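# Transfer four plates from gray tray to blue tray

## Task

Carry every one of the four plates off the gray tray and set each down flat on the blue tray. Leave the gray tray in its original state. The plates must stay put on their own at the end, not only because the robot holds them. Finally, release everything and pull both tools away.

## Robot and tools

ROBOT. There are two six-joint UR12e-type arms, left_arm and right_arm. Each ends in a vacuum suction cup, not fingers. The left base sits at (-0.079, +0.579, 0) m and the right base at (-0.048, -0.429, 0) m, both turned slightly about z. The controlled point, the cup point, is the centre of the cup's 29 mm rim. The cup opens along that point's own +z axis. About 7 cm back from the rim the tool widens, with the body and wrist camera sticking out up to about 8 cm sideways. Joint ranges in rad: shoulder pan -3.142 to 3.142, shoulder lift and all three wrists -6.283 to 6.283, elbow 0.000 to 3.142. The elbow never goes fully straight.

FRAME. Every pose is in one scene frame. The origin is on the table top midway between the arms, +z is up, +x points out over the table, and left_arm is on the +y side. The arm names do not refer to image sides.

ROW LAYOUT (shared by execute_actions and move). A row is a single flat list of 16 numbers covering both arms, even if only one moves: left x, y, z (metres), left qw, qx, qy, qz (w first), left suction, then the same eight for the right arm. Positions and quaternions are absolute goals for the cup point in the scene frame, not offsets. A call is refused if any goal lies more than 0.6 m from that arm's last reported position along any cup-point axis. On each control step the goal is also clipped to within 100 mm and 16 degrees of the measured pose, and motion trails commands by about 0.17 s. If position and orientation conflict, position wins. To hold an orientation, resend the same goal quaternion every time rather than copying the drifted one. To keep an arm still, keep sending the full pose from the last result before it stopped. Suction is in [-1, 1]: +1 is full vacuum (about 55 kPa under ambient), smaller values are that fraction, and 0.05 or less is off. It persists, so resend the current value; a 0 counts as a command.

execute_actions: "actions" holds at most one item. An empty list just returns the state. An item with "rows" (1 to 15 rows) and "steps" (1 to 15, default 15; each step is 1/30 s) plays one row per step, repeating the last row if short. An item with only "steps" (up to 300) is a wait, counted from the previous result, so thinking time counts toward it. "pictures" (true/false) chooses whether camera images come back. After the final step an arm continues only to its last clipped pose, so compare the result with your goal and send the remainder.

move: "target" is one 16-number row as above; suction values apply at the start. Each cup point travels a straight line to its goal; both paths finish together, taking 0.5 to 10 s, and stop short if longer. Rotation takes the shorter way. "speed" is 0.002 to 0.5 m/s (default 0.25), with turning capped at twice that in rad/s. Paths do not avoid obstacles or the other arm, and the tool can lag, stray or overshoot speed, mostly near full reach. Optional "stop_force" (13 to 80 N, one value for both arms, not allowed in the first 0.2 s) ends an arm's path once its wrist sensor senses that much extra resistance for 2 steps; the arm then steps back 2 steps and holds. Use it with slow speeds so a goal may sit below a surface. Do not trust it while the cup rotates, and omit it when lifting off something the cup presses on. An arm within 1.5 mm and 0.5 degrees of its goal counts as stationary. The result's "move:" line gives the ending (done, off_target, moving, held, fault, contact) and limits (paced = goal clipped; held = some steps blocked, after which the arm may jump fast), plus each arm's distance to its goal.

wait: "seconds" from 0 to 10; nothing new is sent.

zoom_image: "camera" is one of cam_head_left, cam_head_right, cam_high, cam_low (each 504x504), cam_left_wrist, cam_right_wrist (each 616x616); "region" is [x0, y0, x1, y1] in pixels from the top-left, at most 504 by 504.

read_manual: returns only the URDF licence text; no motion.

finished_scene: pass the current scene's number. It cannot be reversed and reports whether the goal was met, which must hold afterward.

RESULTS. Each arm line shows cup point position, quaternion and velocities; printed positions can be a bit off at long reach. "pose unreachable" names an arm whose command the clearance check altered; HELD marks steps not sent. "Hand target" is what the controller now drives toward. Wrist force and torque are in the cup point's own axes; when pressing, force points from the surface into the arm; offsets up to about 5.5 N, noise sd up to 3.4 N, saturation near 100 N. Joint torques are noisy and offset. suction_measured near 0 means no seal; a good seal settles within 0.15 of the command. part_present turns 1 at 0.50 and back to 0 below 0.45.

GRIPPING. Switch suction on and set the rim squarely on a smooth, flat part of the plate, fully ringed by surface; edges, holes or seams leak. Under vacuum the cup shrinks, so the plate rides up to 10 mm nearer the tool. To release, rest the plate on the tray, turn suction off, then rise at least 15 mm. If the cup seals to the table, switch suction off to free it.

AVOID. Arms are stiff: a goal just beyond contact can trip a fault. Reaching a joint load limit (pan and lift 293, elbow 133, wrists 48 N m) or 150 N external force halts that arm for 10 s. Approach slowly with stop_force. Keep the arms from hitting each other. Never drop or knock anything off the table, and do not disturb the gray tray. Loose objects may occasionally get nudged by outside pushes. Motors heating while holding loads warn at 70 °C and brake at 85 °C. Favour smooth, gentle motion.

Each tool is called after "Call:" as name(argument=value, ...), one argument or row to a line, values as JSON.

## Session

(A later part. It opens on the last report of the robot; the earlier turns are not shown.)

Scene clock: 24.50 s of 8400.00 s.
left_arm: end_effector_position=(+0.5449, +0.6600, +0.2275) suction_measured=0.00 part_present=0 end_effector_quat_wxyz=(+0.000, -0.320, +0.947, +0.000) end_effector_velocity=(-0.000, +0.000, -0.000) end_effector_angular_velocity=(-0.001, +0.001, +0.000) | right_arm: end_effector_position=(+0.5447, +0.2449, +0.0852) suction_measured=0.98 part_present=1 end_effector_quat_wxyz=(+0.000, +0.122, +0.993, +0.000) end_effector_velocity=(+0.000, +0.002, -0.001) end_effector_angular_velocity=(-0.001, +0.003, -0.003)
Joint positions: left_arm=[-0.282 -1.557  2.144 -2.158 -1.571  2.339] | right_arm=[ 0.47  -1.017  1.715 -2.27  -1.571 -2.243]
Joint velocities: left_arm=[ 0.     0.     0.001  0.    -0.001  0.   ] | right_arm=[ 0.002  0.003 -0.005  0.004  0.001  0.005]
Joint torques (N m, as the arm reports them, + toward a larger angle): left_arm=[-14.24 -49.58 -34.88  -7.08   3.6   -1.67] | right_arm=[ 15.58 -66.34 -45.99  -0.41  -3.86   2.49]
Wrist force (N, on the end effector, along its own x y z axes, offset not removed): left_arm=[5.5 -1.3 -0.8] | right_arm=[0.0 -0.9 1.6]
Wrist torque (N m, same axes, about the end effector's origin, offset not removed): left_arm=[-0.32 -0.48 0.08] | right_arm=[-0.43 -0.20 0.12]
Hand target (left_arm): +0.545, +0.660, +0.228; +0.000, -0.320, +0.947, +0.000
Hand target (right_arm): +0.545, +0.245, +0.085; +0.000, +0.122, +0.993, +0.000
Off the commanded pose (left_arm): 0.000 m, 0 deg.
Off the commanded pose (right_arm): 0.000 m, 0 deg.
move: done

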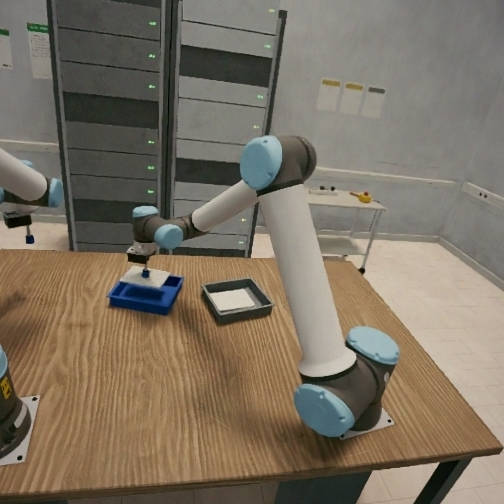

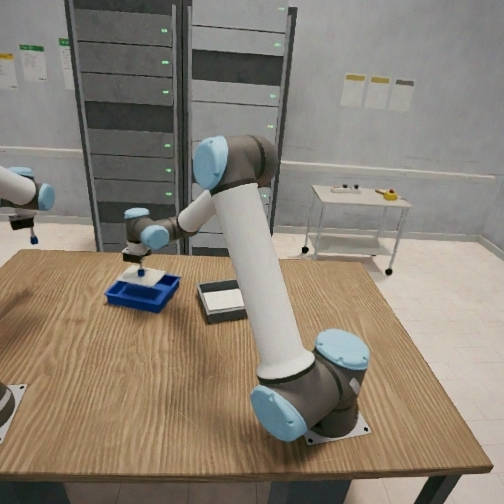

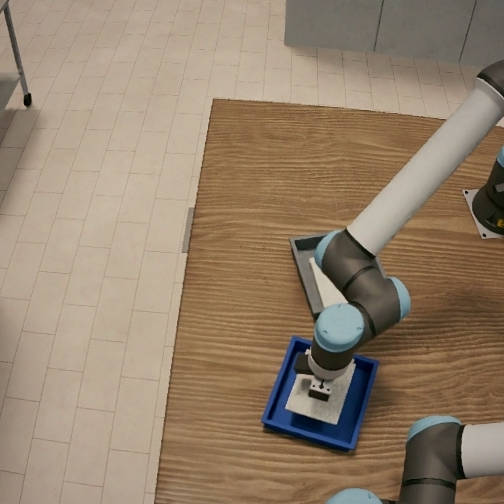

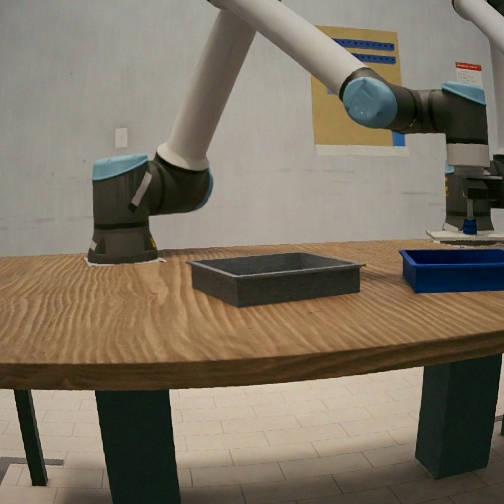

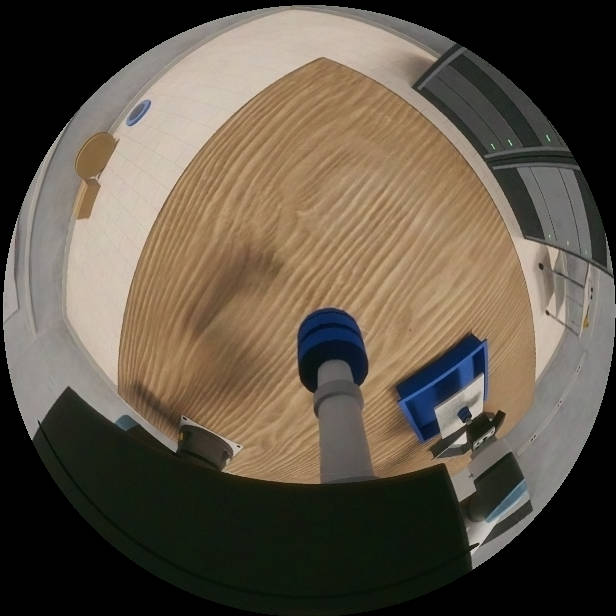

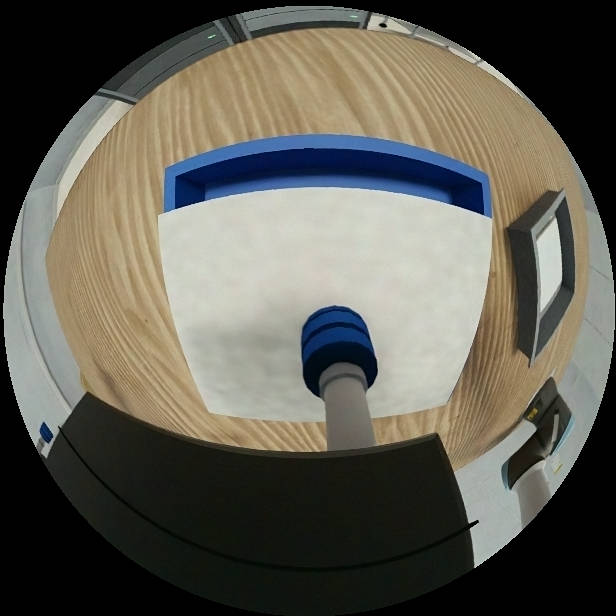

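Call:
move(
  target=[0.5449,0.66,0.2275,0,-0.320,0.947,0,0, 0.544,0.240,0.052,0,0.128,0.9918,0,1],
  speed=0.08,
)

Scene clock: 26.13 s of 8400.00 s.
left_arm: end_effector_position=(+0.5449, +0.6600, +0.2275) suction_measured=0.00 part_present=0 end_effector_quat_wxyz=(+0.000, -0.320, +0.947, +0.000) end_effector_velocity=(-0.001, +0.000, -0.001) end_effector_angular_velocity=(+0.001, +0.001, +0.000) | right_arm: end_effector_position=(+0.5440, +0.2401, +0.0523) suction_measured=0.99 part_present=1 end_effector_quat_wxyz=(-0.000, +0.128, +0.992, -0.000) end_effector_velocity=(+0.001, -0.000, -0.001) end_effector_angular_velocity=(+0.001, -0.002, -0.001)
Joint positions: left_arm=[-0.282 -1.557  2.144 -2.158 -1.571  2.339] | right_arm=[ 0.466 -0.986  1.737 -2.322 -1.571 -2.235]
Joint velocities: left_arm=[ 0.     0.     0.001 -0.     0.001 -0.   ] | right_arm=[-0.     0.001  0.001 -0.004 -0.     0.001]
Joint torques (N m, as the arm reports them, + toward a larger angle): left_arm=[-13.85 -51.42 -34.79  -6.72   2.92  -1.6 ] | right_arm=[-19.42 -66.85 -25.12  -6.79  -4.     2.4 ]
Wrist force (N, on the end effector, along its own x y z axes, offset not removed): left_arm=[1.4 -0.1 3.5] | right_arm=[-2.1 0.5 1.4]
Wrist torque (N m, same axes, about the end effector's origin, offset not removed): left_arm=[-0.15 0.16 0.12] | right_arm=[-0.21 0.14 -0.05]
Hand target (left_arm): +0.545, +0.660, +0.228; +0.000, -0.320, +0.947, +0.000
Hand target (right_arm): +0.544, +0.240, +0.052; -0.000, +0.128, +0.992, -0.000
Off the commanded pose (left_arm): 0.000 m, 0 deg.
Off the commanded pose (right_arm): 0.000 m, 0 deg.
move: done

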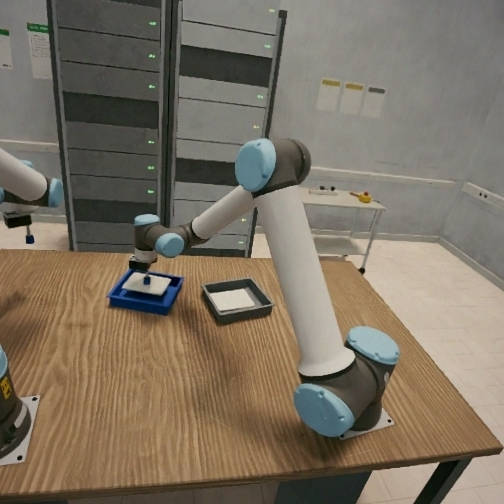

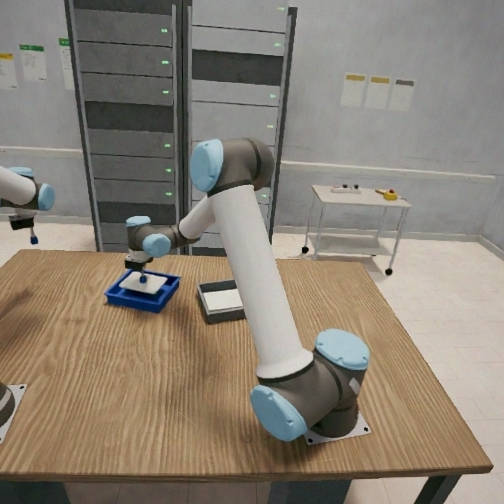

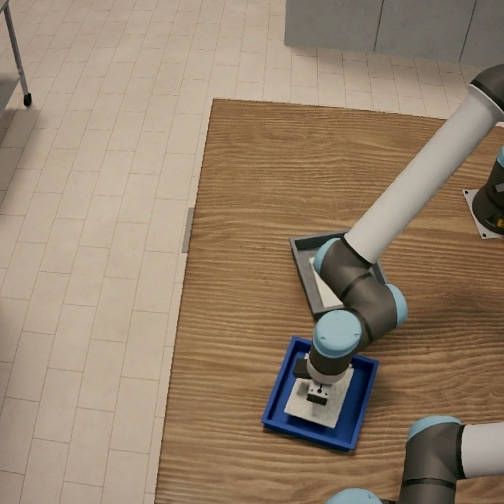

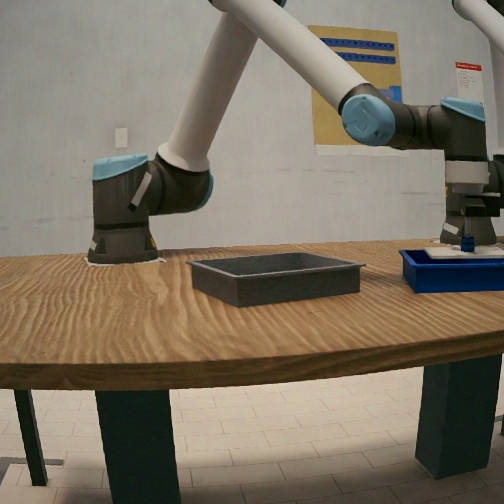

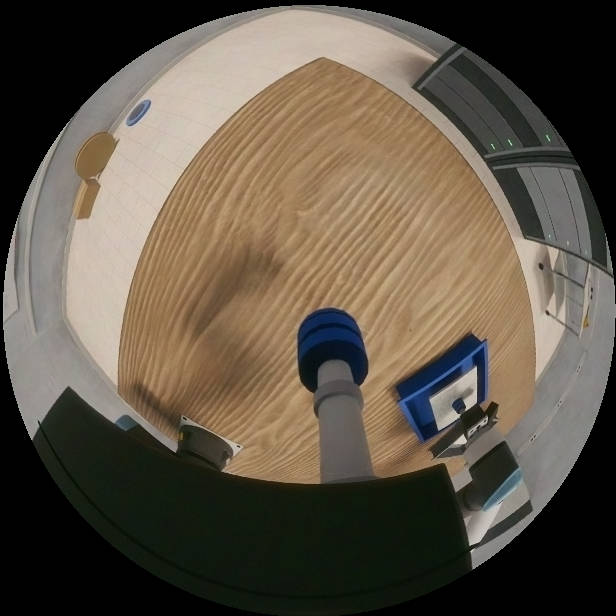

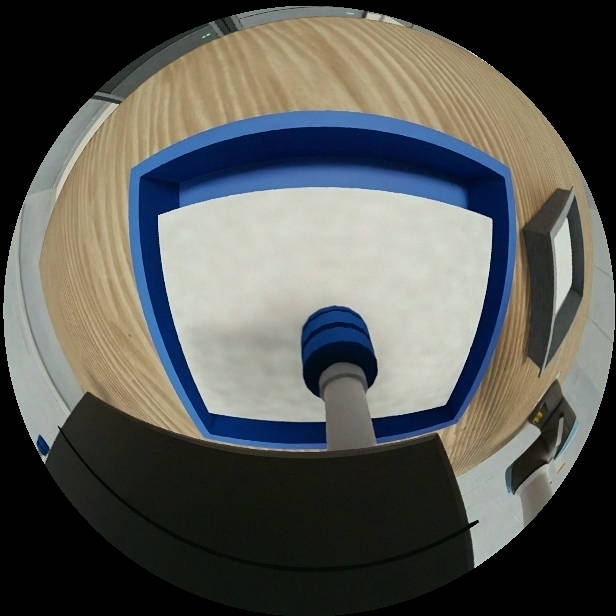

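Call:
move(
  target=[0.5449,0.66,0.2275,0,-0.320,0.947,0,0, 0.544,0.240,0.013,0,0.128,0.9918,0,1],
  speed=0.08,
)

Call:
move(
  target=[0.5449,0.66,0.2275,0,-0.320,0.947,0,0, 0.544,0.240,-0.005,0,0.128,0.9918,0,1],
  speed=0.006,
  stop_force=13,
)

Scene clock: 27.80 s of 8400.00 s.
left_arm: end_effector_position=(+0.5449, +0.6600, +0.2275) suction_measured=0.00 part_present=0 end_effector_quat_wxyz=(+0.000, -0.320, +0.947, +0.000) end_effector_velocity=(+0.000, +0.000, +0.001) end_effector_angular_velocity=(-0.000, -0.002, +0.000) | right_arm: end_effector_position=(+0.5440, +0.2400, +0.0134) suction_measured=0.99 part_present=1 end_effector_quat_wxyz=(-0.000, +0.128, +0.992, -0.000) end_effector_velocity=(+0.001, +0.000, -0.003) end_effector_angular_velocity=(+0.000, -0.001, +0.001)
Joint positions: left_arm=[-0.282 -1.557  2.144 -2.158 -1.571  2.339] | right_arm=[ 0.466 -0.94   1.749 -2.379 -1.571 -2.235]
Joint velocities: left_arm=[ 0.    -0.001 -0.    -0.001  0.    -0.   ] | right_arm=[-0.     0.004 -0.    -0.005 -0.    -0.001]
Joint torques (N m, as the arm reports them, + toward a larger angle): left_arm=[-16.93 -49.48 -33.45  -7.06   3.35  -1.44] | right_arm=[-13.62 -65.48 -23.95  -6.85  -3.79   1.66]
Wrist force (N, on the end effector, along its own x y z axes, offset not removed): left_arm=[4.9 -0.3 4.2] | right_arm=[2.4 0.4 -0.1]
Wrist torque (N m, same axes, about the end effector's origin, offset not removed): left_arm=[-0.21 -0.44 0.03] | right_arm=[-0.15 -0.50 -0.03]
Hand target (left_arm): +0.545, +0.660, +0.228; +0.000, -0.320, +0.947, +0.000
Hand target (right_arm): +0.544, +0.240, +0.013; -0.000, +0.128, +0.992, -0.000
Off the commanded pose (left_arm): 0.000 m, 0 deg.
Off the commanded pose (right_arm): 0.000 m, 0 deg.
move: done

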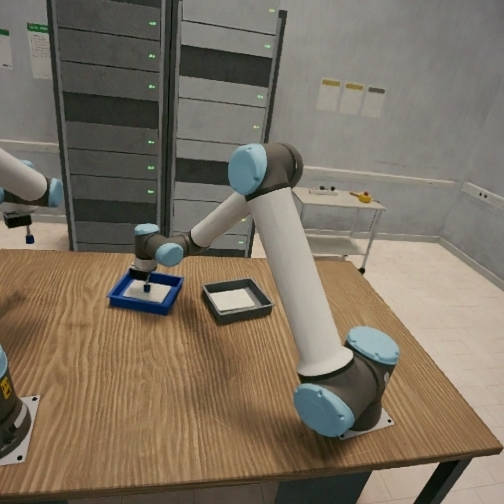

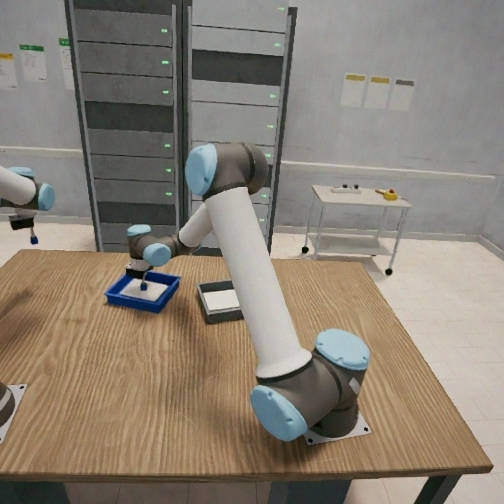

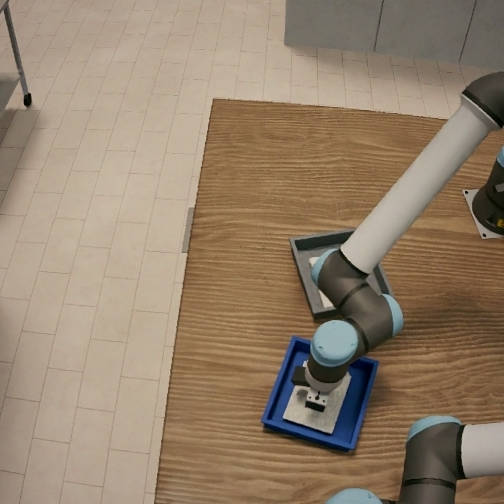

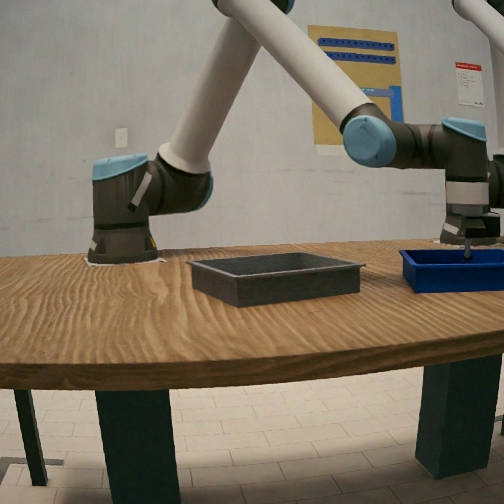

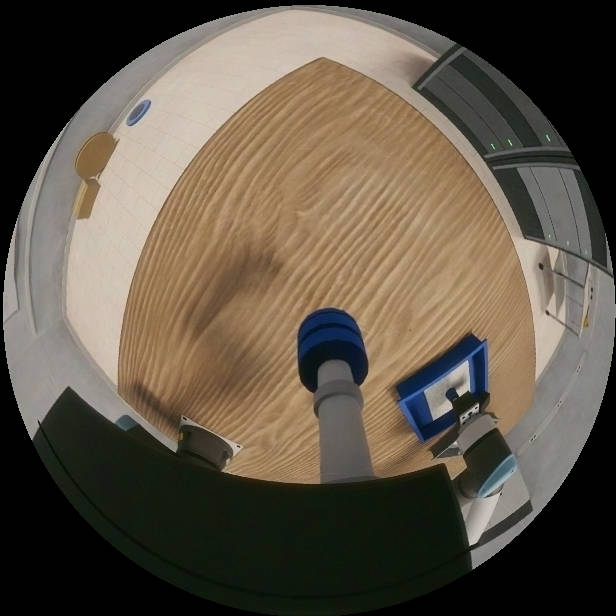

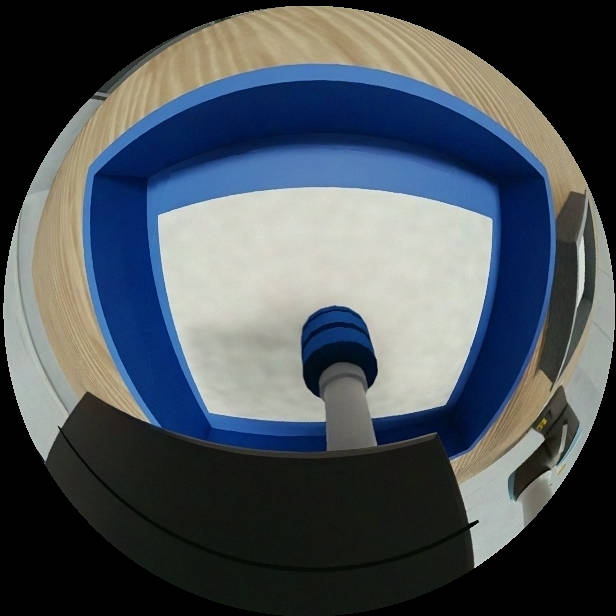

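Scene clock: 30.40 s of 8400.00 s.
left_arm: end_effector_position=(+0.5449, +0.6600, +0.2275) suction_measured=0.00 part_present=0 end_effector_quat_wxyz=(+0.000, -0.320, +0.947, +0.000) end_effector_velocity=(-0.000, +0.000, -0.000) end_effector_angular_velocity=(+0.001, +0.000, +0.001) | right_arm: end_effector_position=(+0.5441, +0.2400, +0.0001) suction_measured=1.00 part_present=1 end_effector_quat_wxyz=(+0.000, +0.128, +0.992, +0.000) end_effector_velocity=(-0.001, -0.001, +0.001) end_effector_angular_velocity=(-0.002, +0.003, -0.000)
Joint positions: left_arm=[-0.282 -1.557  2.144 -2.158 -1.571  2.339] | right_arm=[ 0.466 -0.924  1.751 -2.398 -1.571 -2.235]
Joint velocities: left_arm=[-0.    -0.     0.     0.     0.001 -0.001] | right_arm=[-0.    -0.002  0.     0.006  0.001 -0.   ]
Joint torques (N m, as the arm reports them, + toward a larger angle): left_arm=[-15.31 -52.5  -34.74  -6.68   2.7   -1.77] | right_arm=[ -5.31 -75.96 -17.42   0.26  -3.51   1.8 ]
Wrist force (N, on the end effector, along its own x y z axes, offset not removed): left_arm=[1.9 1.4 4.2] | right_arm=[5.8 -9.3 -26.7]
Wrist torque (N m, same axes, about the end effector's origin, offset not removed): left_arm=[0.02 -0.04 0.15] | right_arm=[-0.59 -0.32 0.06]
Hand target (left_arm): +0.545, +0.660, +0.228; +0.000, -0.320, +0.947, +0.000
Hand target (right_arm): +0.544, +0.240, +0.000; +0.000, +0.128, +0.992, +0.000
Off the commanded pose (left_arm): 0.000 m, 0 deg.
Off the commanded pose (right_arm): 0.005 m, 0 deg.
move: contact (right_arm)

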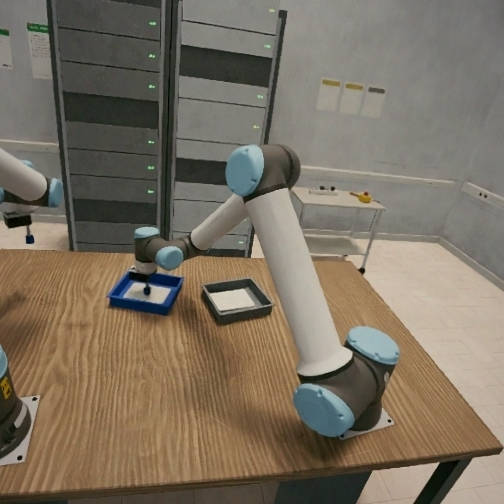

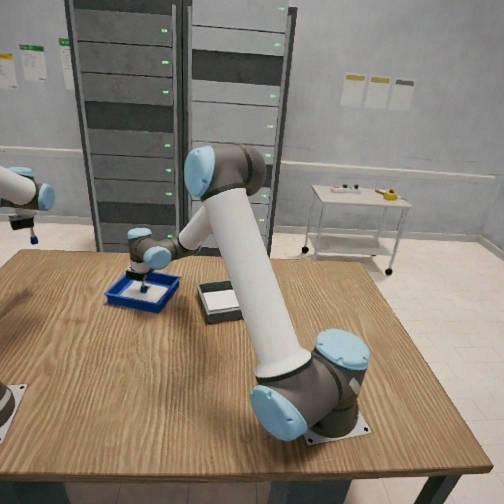

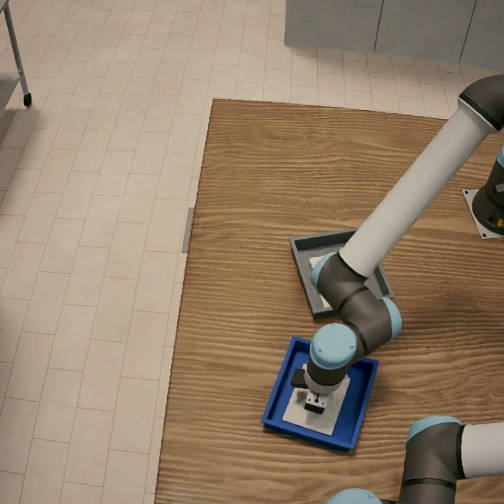

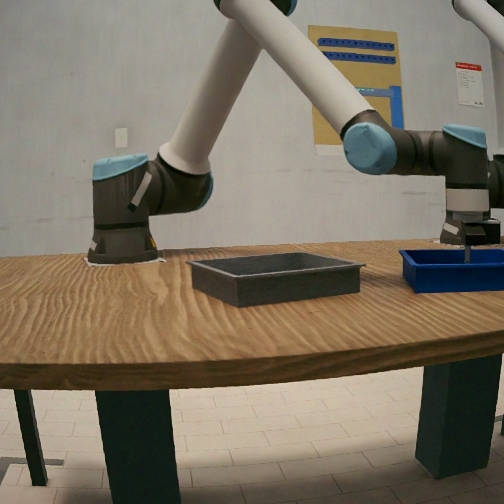

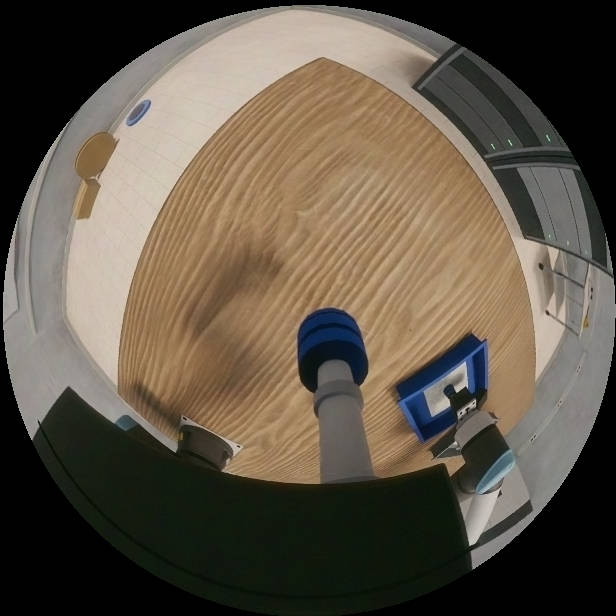

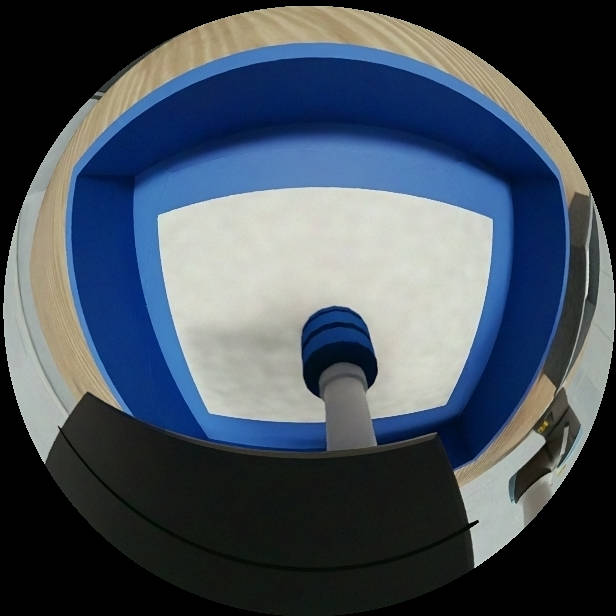

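Call:
execute_actions(
  actions=[
    {"rows":[[0.5449,0.66,0.2275,0,-0.320,0.947,0,0, 0.544,0.240,0.001,0,0.128,0.9918,0,0]],"steps":8},
  ],
  pictures=false,
)

Scene clock: 31.13 s of 8400.00 s.
left_arm: end_effector_position=(+0.5449, +0.6600, +0.2275) suction_measured=0.00 part_present=0 end_effector_quat_wxyz=(+0.000, -0.320, +0.947, +0.000) end_effector_velocity=(+0.000, +0.000, +0.000) end_effector_angular_velocity=(+0.001, -0.000, -0.001) | right_arm: end_effector_position=(+0.5440, +0.2400, +0.0008) suction_measured=0.00 part_present=0 end_effector_quat_wxyz=(-0.000, +0.128, +0.992, -0.000) end_effector_velocity=(+0.000, -0.001, +0.000) end_effector_angular_velocity=(-0.003, -0.001, +0.001)
Joint positions: left_arm=[-0.282 -1.557  2.144 -2.158 -1.571  2.339] | right_arm=[ 0.466 -0.925  1.751 -2.397 -1.571 -2.235]
Joint velocities: left_arm=[-0.     0.001 -0.001 -0.     0.001  0.001] | right_arm=[-0.    -0.001 -0.     0.002 -0.003 -0.001]
Joint torques (N m, as the arm reports them, + toward a larger angle): left_arm=[-13.79 -50.33 -34.5   -6.69   2.75  -1.81] | right_arm=[ -2.05 -91.68 -21.38   0.99  -3.49   1.83]
Wrist force (N, on the end effector, along its own x y z axes, offset not removed): left_arm=[1.6 0.6 3.4] | right_arm=[-0.7 -1.3 -6.8]
Wrist torque (N m, same axes, about the end effector's origin, offset not removed): left_arm=[-0.06 0.09 0.19] | right_arm=[-0.43 -0.07 -0.02]
Hand target (left_arm): +0.545, +0.660, +0.228; +0.000, -0.320, +0.947, +0.000
Hand target (right_arm): +0.544, +0.240, +0.001; +0.000, +0.128, +0.992, +0.000
Off the commanded pose (left_arm): 0.000 m, 0 deg.
Off the commanded pose (right_arm): 0.000 m, 0 deg.
Steps of this call (steps 1 to 14: nothing new was sent; steps 15 to 22: all 8 steps of this action). Readings (end_effector_position | what the end effector reports):
15: left_arm (+0.5449, +0.6600, +0.2275) | right_arm (+0.5440, +0.2400, +0.0004) | left_arm suction_measured=0.00 part_present=0 | right_arm suction_measured=0.16 part_present=0
16: left_arm (+0.5449, +0.6600, +0.2275) | right_arm (+0.5440, +0.2400, +0.0005) | left_arm suction_measured=0.00 part_present=0 | right_arm suction_measured=0.00 part_present=0
18: left_arm (+0.5449, +0.6600, +0.2275) | right_arm (+0.5440, +0.2400, +0.0006) | left_arm suction_measured=0.00 part_present=0 | right_arm suction_measured=0.00 part_present=0
22: the state above

Call:
move(
  target=[0.5449,0.66,0.2275,0,-0.320,0.947,0,0, 0.544,0.240,0.075,0,0.128,0.9918,0,0],
  speed=0.2,
)

Call:
move(
  target=[0.5449,0.66,0.2275,0,-0.320,0.947,0,0, 0.489,-0.113,0.075,0,-0.139,0.990,0,0],
  speed=0.4,
)

Scene clock: 32.83 s of 8400.00 s.
left_arm: end_effector_position=(+0.5449, +0.6600, +0.2275) suction_measured=0.00 part_present=0 end_effector_quat_wxyz=(+0.000, -0.320, +0.947, +0.000) end_effector_velocity=(-0.000, -0.000, -0.000) end_effector_angular_velocity=(+0.000, +0.001, -0.001) | right_arm: end_effector_position=(+0.5439, +0.2400, +0.0747) suction_measured=0.00 part_present=0 end_effector_quat_wxyz=(+0.000, +0.128, +0.992, +0.000) end_effector_velocity=(+0.001, +0.001, +0.004) end_effector_angular_velocity=(+0.001, -0.001, -0.000)
Joint positions: left_arm=[-0.282 -1.557  2.144 -2.158 -1.571  2.339] | right_arm=[ 0.466 -1.011  1.729 -2.289 -1.571 -2.235]
Joint velocities: left_arm=[-0.     0.     0.001  0.     0.     0.001] | right_arm=[-0.    -0.003 -0.003  0.004  0.    -0.   ]
Joint torques (N m, as the arm reports them, + toward a larger angle): left_arm=[-13.45 -51.3  -34.97  -6.84   2.78  -1.49] | right_arm=[  1.25 -92.9  -42.77   0.16  -2.31  -1.57]
Wrist force (N, on the end effector, along its own x y z axes, offset not removed): left_arm=[4.9 1.3 5.3] | right_arm=[-1.4 -0.7 2.2]
Wrist torque (N m, same axes, about the end effector's origin, offset not removed): left_arm=[0.04 -0.41 0.18] | right_arm=[-0.33 0.12 0.02]
Hand target (left_arm): +0.545, +0.660, +0.228; +0.000, -0.320, +0.947, +0.000
Hand target (right_arm): +0.544, +0.240, +0.075; +0.000, +0.128, +0.992, +0.000
Off the commanded pose (left_arm): 0.000 m, 0 deg.
Off the commanded pose (right_arm): 0.000 m, 0 deg.
move: done

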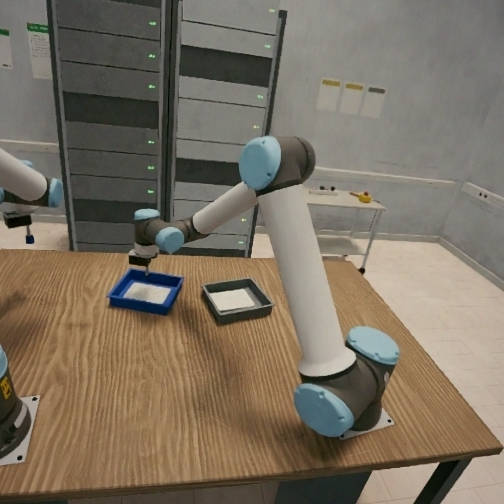

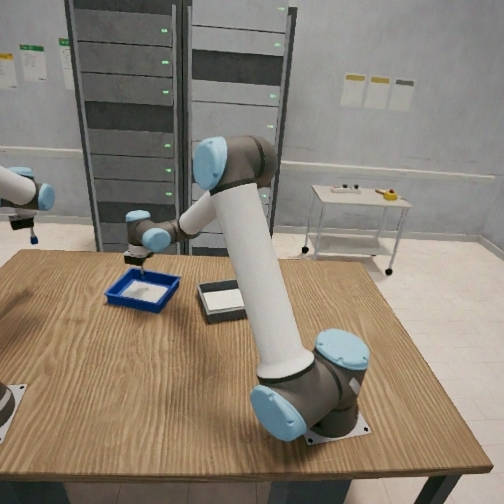

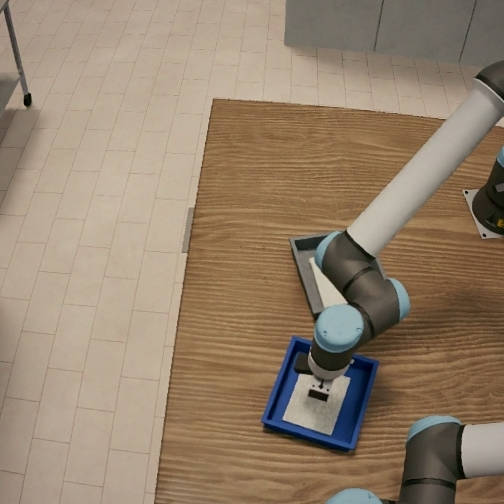

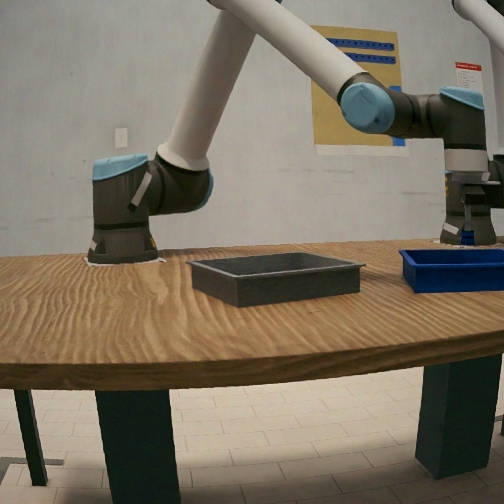

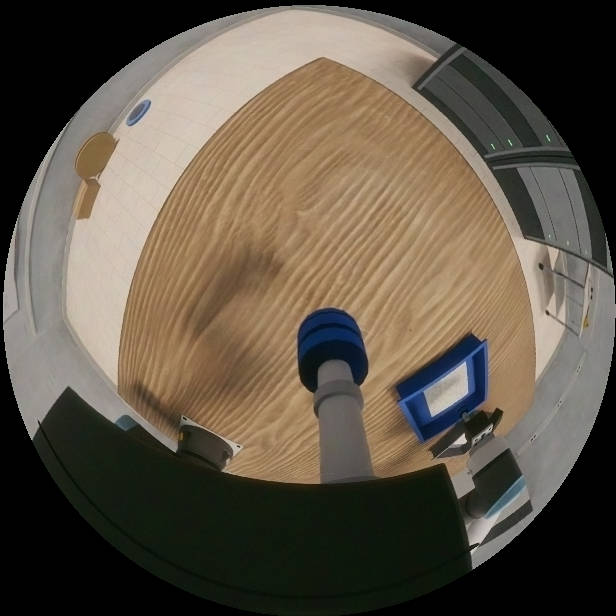

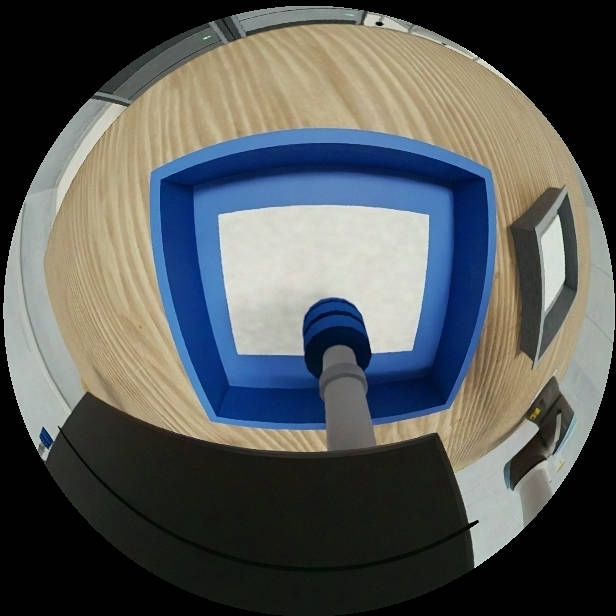

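Scene clock: 34.57 s of 8400.00 s.
left_arm: end_effector_position=(+0.5449, +0.6600, +0.2275) suction_measured=0.00 part_present=0 end_effector_quat_wxyz=(+0.000, -0.320, +0.947, +0.000) end_effector_velocity=(+0.000, +0.000, +0.000) end_effector_angular_velocity=(+0.001, -0.000, +0.001) | right_arm: end_effector_position=(+0.4892, -0.1128, +0.0748) suction_measured=0.00 part_present=0 end_effector_quat_wxyz=(-0.000, -0.139, +0.990, -0.000) end_effector_velocity=(-0.002, -0.003, -0.001) end_effector_angular_velocity=(+0.001, +0.001, +0.005)
Joint positions: left_arm=[-0.282 -1.557  2.144 -2.158 -1.571  2.339] | right_arm=[ 0.065 -1.353  2.274 -2.491 -1.571 -3.171]
Joint velocities: left_arm=[ 0.    -0.    -0.     0.     0.001 -0.001] | right_arm=[-0.005 -0.003  0.005 -0.001  0.001 -0.009]
Joint torques (N m, as the arm reports them, + toward a larger angle): left_arm=[-13.33 -48.93 -34.12  -6.57   2.89  -1.47] | right_arm=[-17.8  -62.97 -18.65  -6.83   3.97  -1.24]
Wrist force (N, on the end effector, along its own x y z axes, offset not removed): left_arm=[2.5 2.3 1.2] | right_arm=[-0.1 -1.3 -0.1]
Wrist torque (N m, same axes, about the end effector's origin, offset not removed): left_arm=[0.27 -0.16 0.16] | right_arm=[-0.49 -0.11 0.00]
Hand target (left_arm): +0.545, +0.660, +0.228; +0.000, -0.320, +0.947, +0.000
Hand target (right_arm): +0.489, -0.113, +0.075; -0.000, -0.139, +0.990, -0.000
Off the commanded pose (left_arm): 0.000 m, 0 deg.
Off the commanded pose (right_arm): 0.000 m, 0 deg.
move: done

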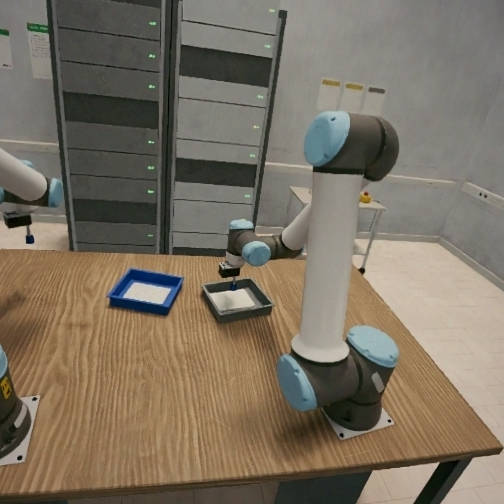

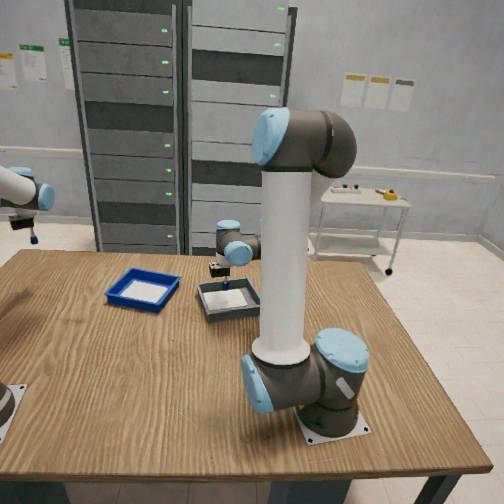

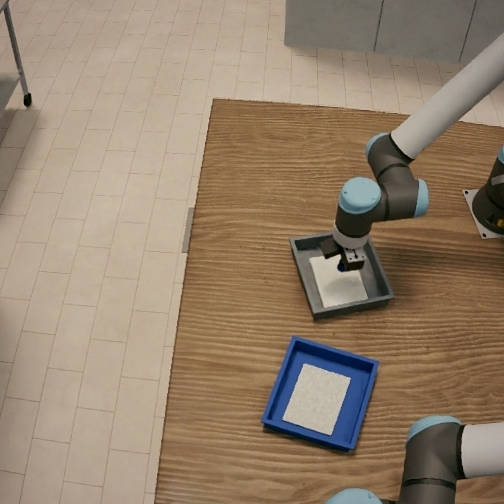

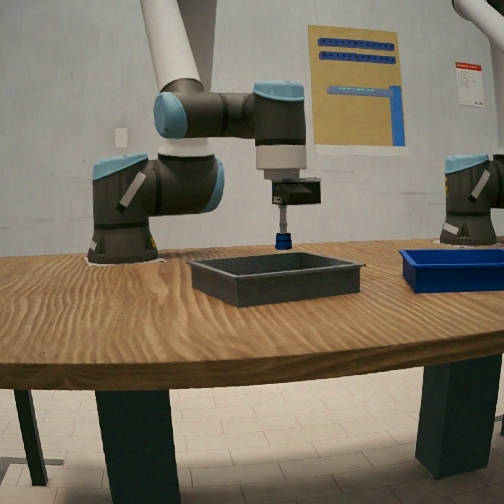

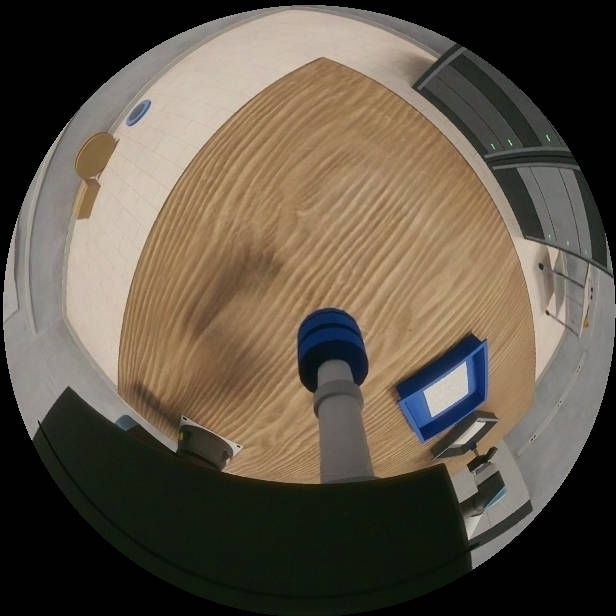

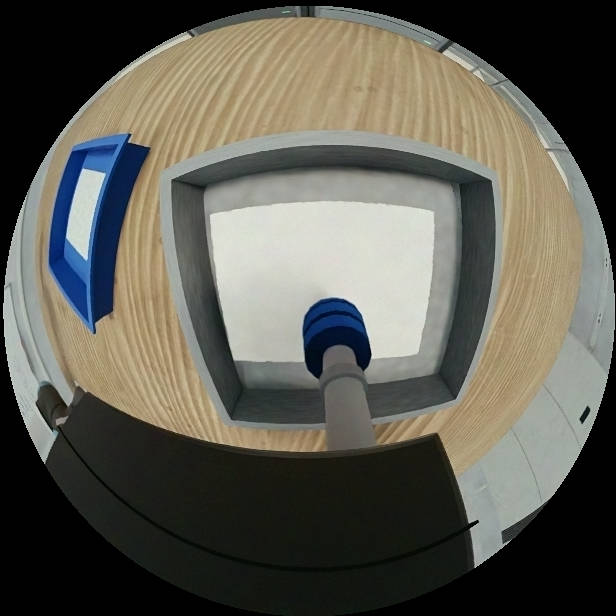

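Surface at ~0.0225; press to 0.017.

Call:
move(
  target=[0.5449,0.66,0.2275,0,-0.320,0.947,0,0, 0.489,-0.113,0.017,0,-0.139,0.990,0,1],
  speed=0.08,
)

Scene clock: 36.27 s of 8400.00 s.
left_arm: end_effector_position=(+0.5449, +0.6600, +0.2275) suction_measured=0.00 part_present=0 end_effector_quat_wxyz=(+0.000, -0.320, +0.947, +0.000) end_effector_velocity=(+0.000, -0.000, -0.000) end_effector_angular_velocity=(-0.001, -0.000, -0.000) | right_arm: end_effector_position=(+0.4891, -0.1131, +0.0173) suction_measured=0.59 part_present=1 end_effector_quat_wxyz=(-0.000, -0.139, +0.990, -0.000) end_effector_velocity=(-0.000, +0.000, -0.003) end_effector_angular_velocity=(-0.000, +0.000, +0.000)
Joint positions: left_arm=[-0.282 -1.557  2.144 -2.158 -1.571  2.339] | right_arm=[ 0.064 -1.249  2.299 -2.62  -1.571 -3.172]
Joint velocities: left_arm=[-0.     0.     0.    -0.    -0.001  0.   ] | right_arm=[ 0.001  0.005  0.001 -0.006 -0.     0.   ]
Joint torques (N m, as the arm reports them, + toward a larger angle): left_arm=[-11.56 -46.1  -33.3   -6.65   2.39  -1.3 ] | right_arm=[ 15.74 -33.4  -16.22  -6.99   3.92   2.53]
Wrist force (N, on the end effector, along its own x y z axes, offset not removed): left_arm=[0.6 -1.0 2.4] | right_arm=[0.0 1.3 3.6]
Wrist torque (N m, same axes, about the end effector's origin, offset not removed): left_arm=[-0.20 0.20 0.14] | right_arm=[-0.14 -0.17 -0.03]
Hand target (left_arm): +0.545, +0.660, +0.228; +0.000, -0.320, +0.947, +0.000
Hand target (right_arm): +0.489, -0.113, +0.017; -0.000, -0.139, +0.990, -0.000
Off the commanded pose (left_arm): 0.000 m, 0 deg.
Off the commanded pose (right_arm): 0.000 m, 0 deg.
move: done

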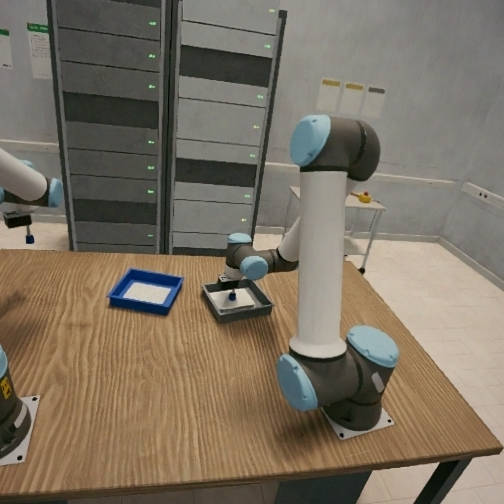

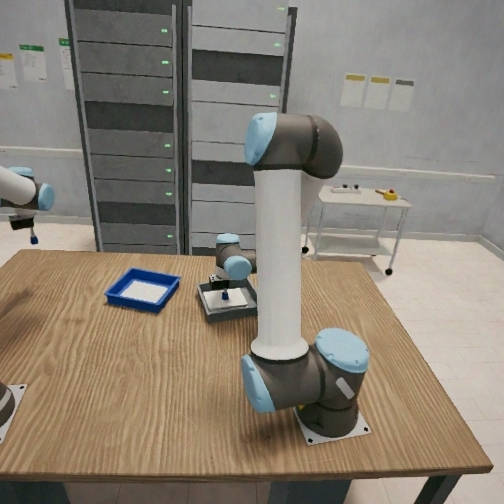

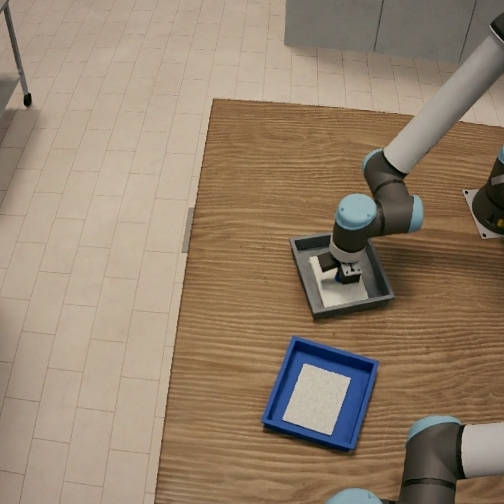

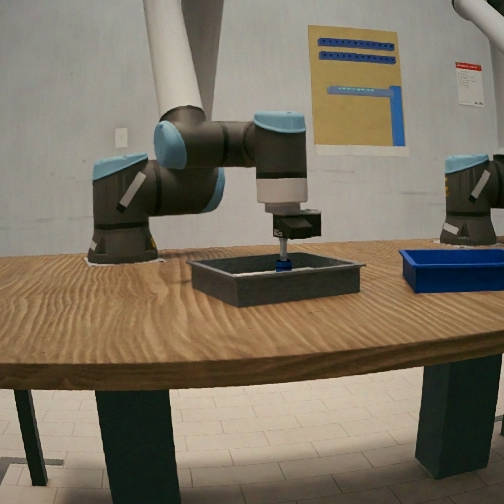

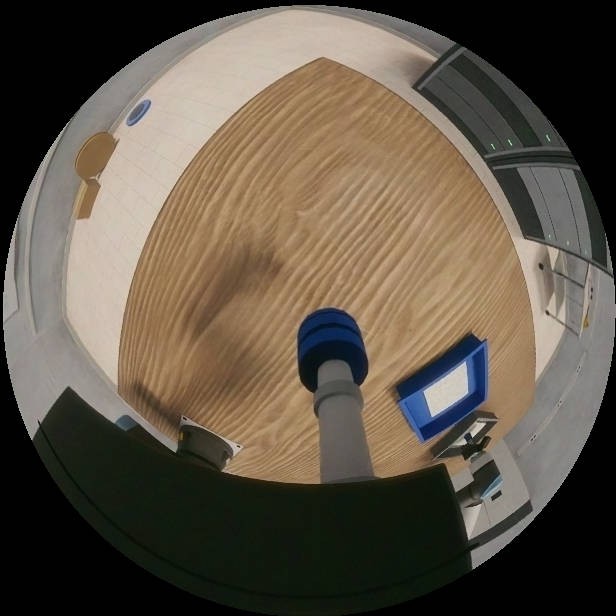

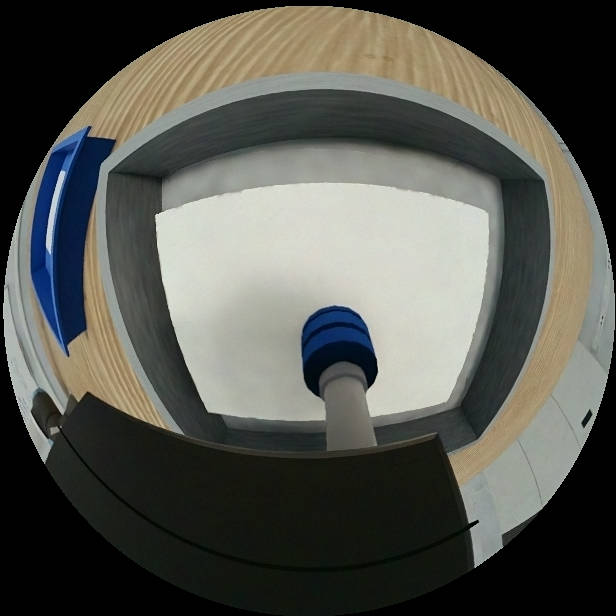

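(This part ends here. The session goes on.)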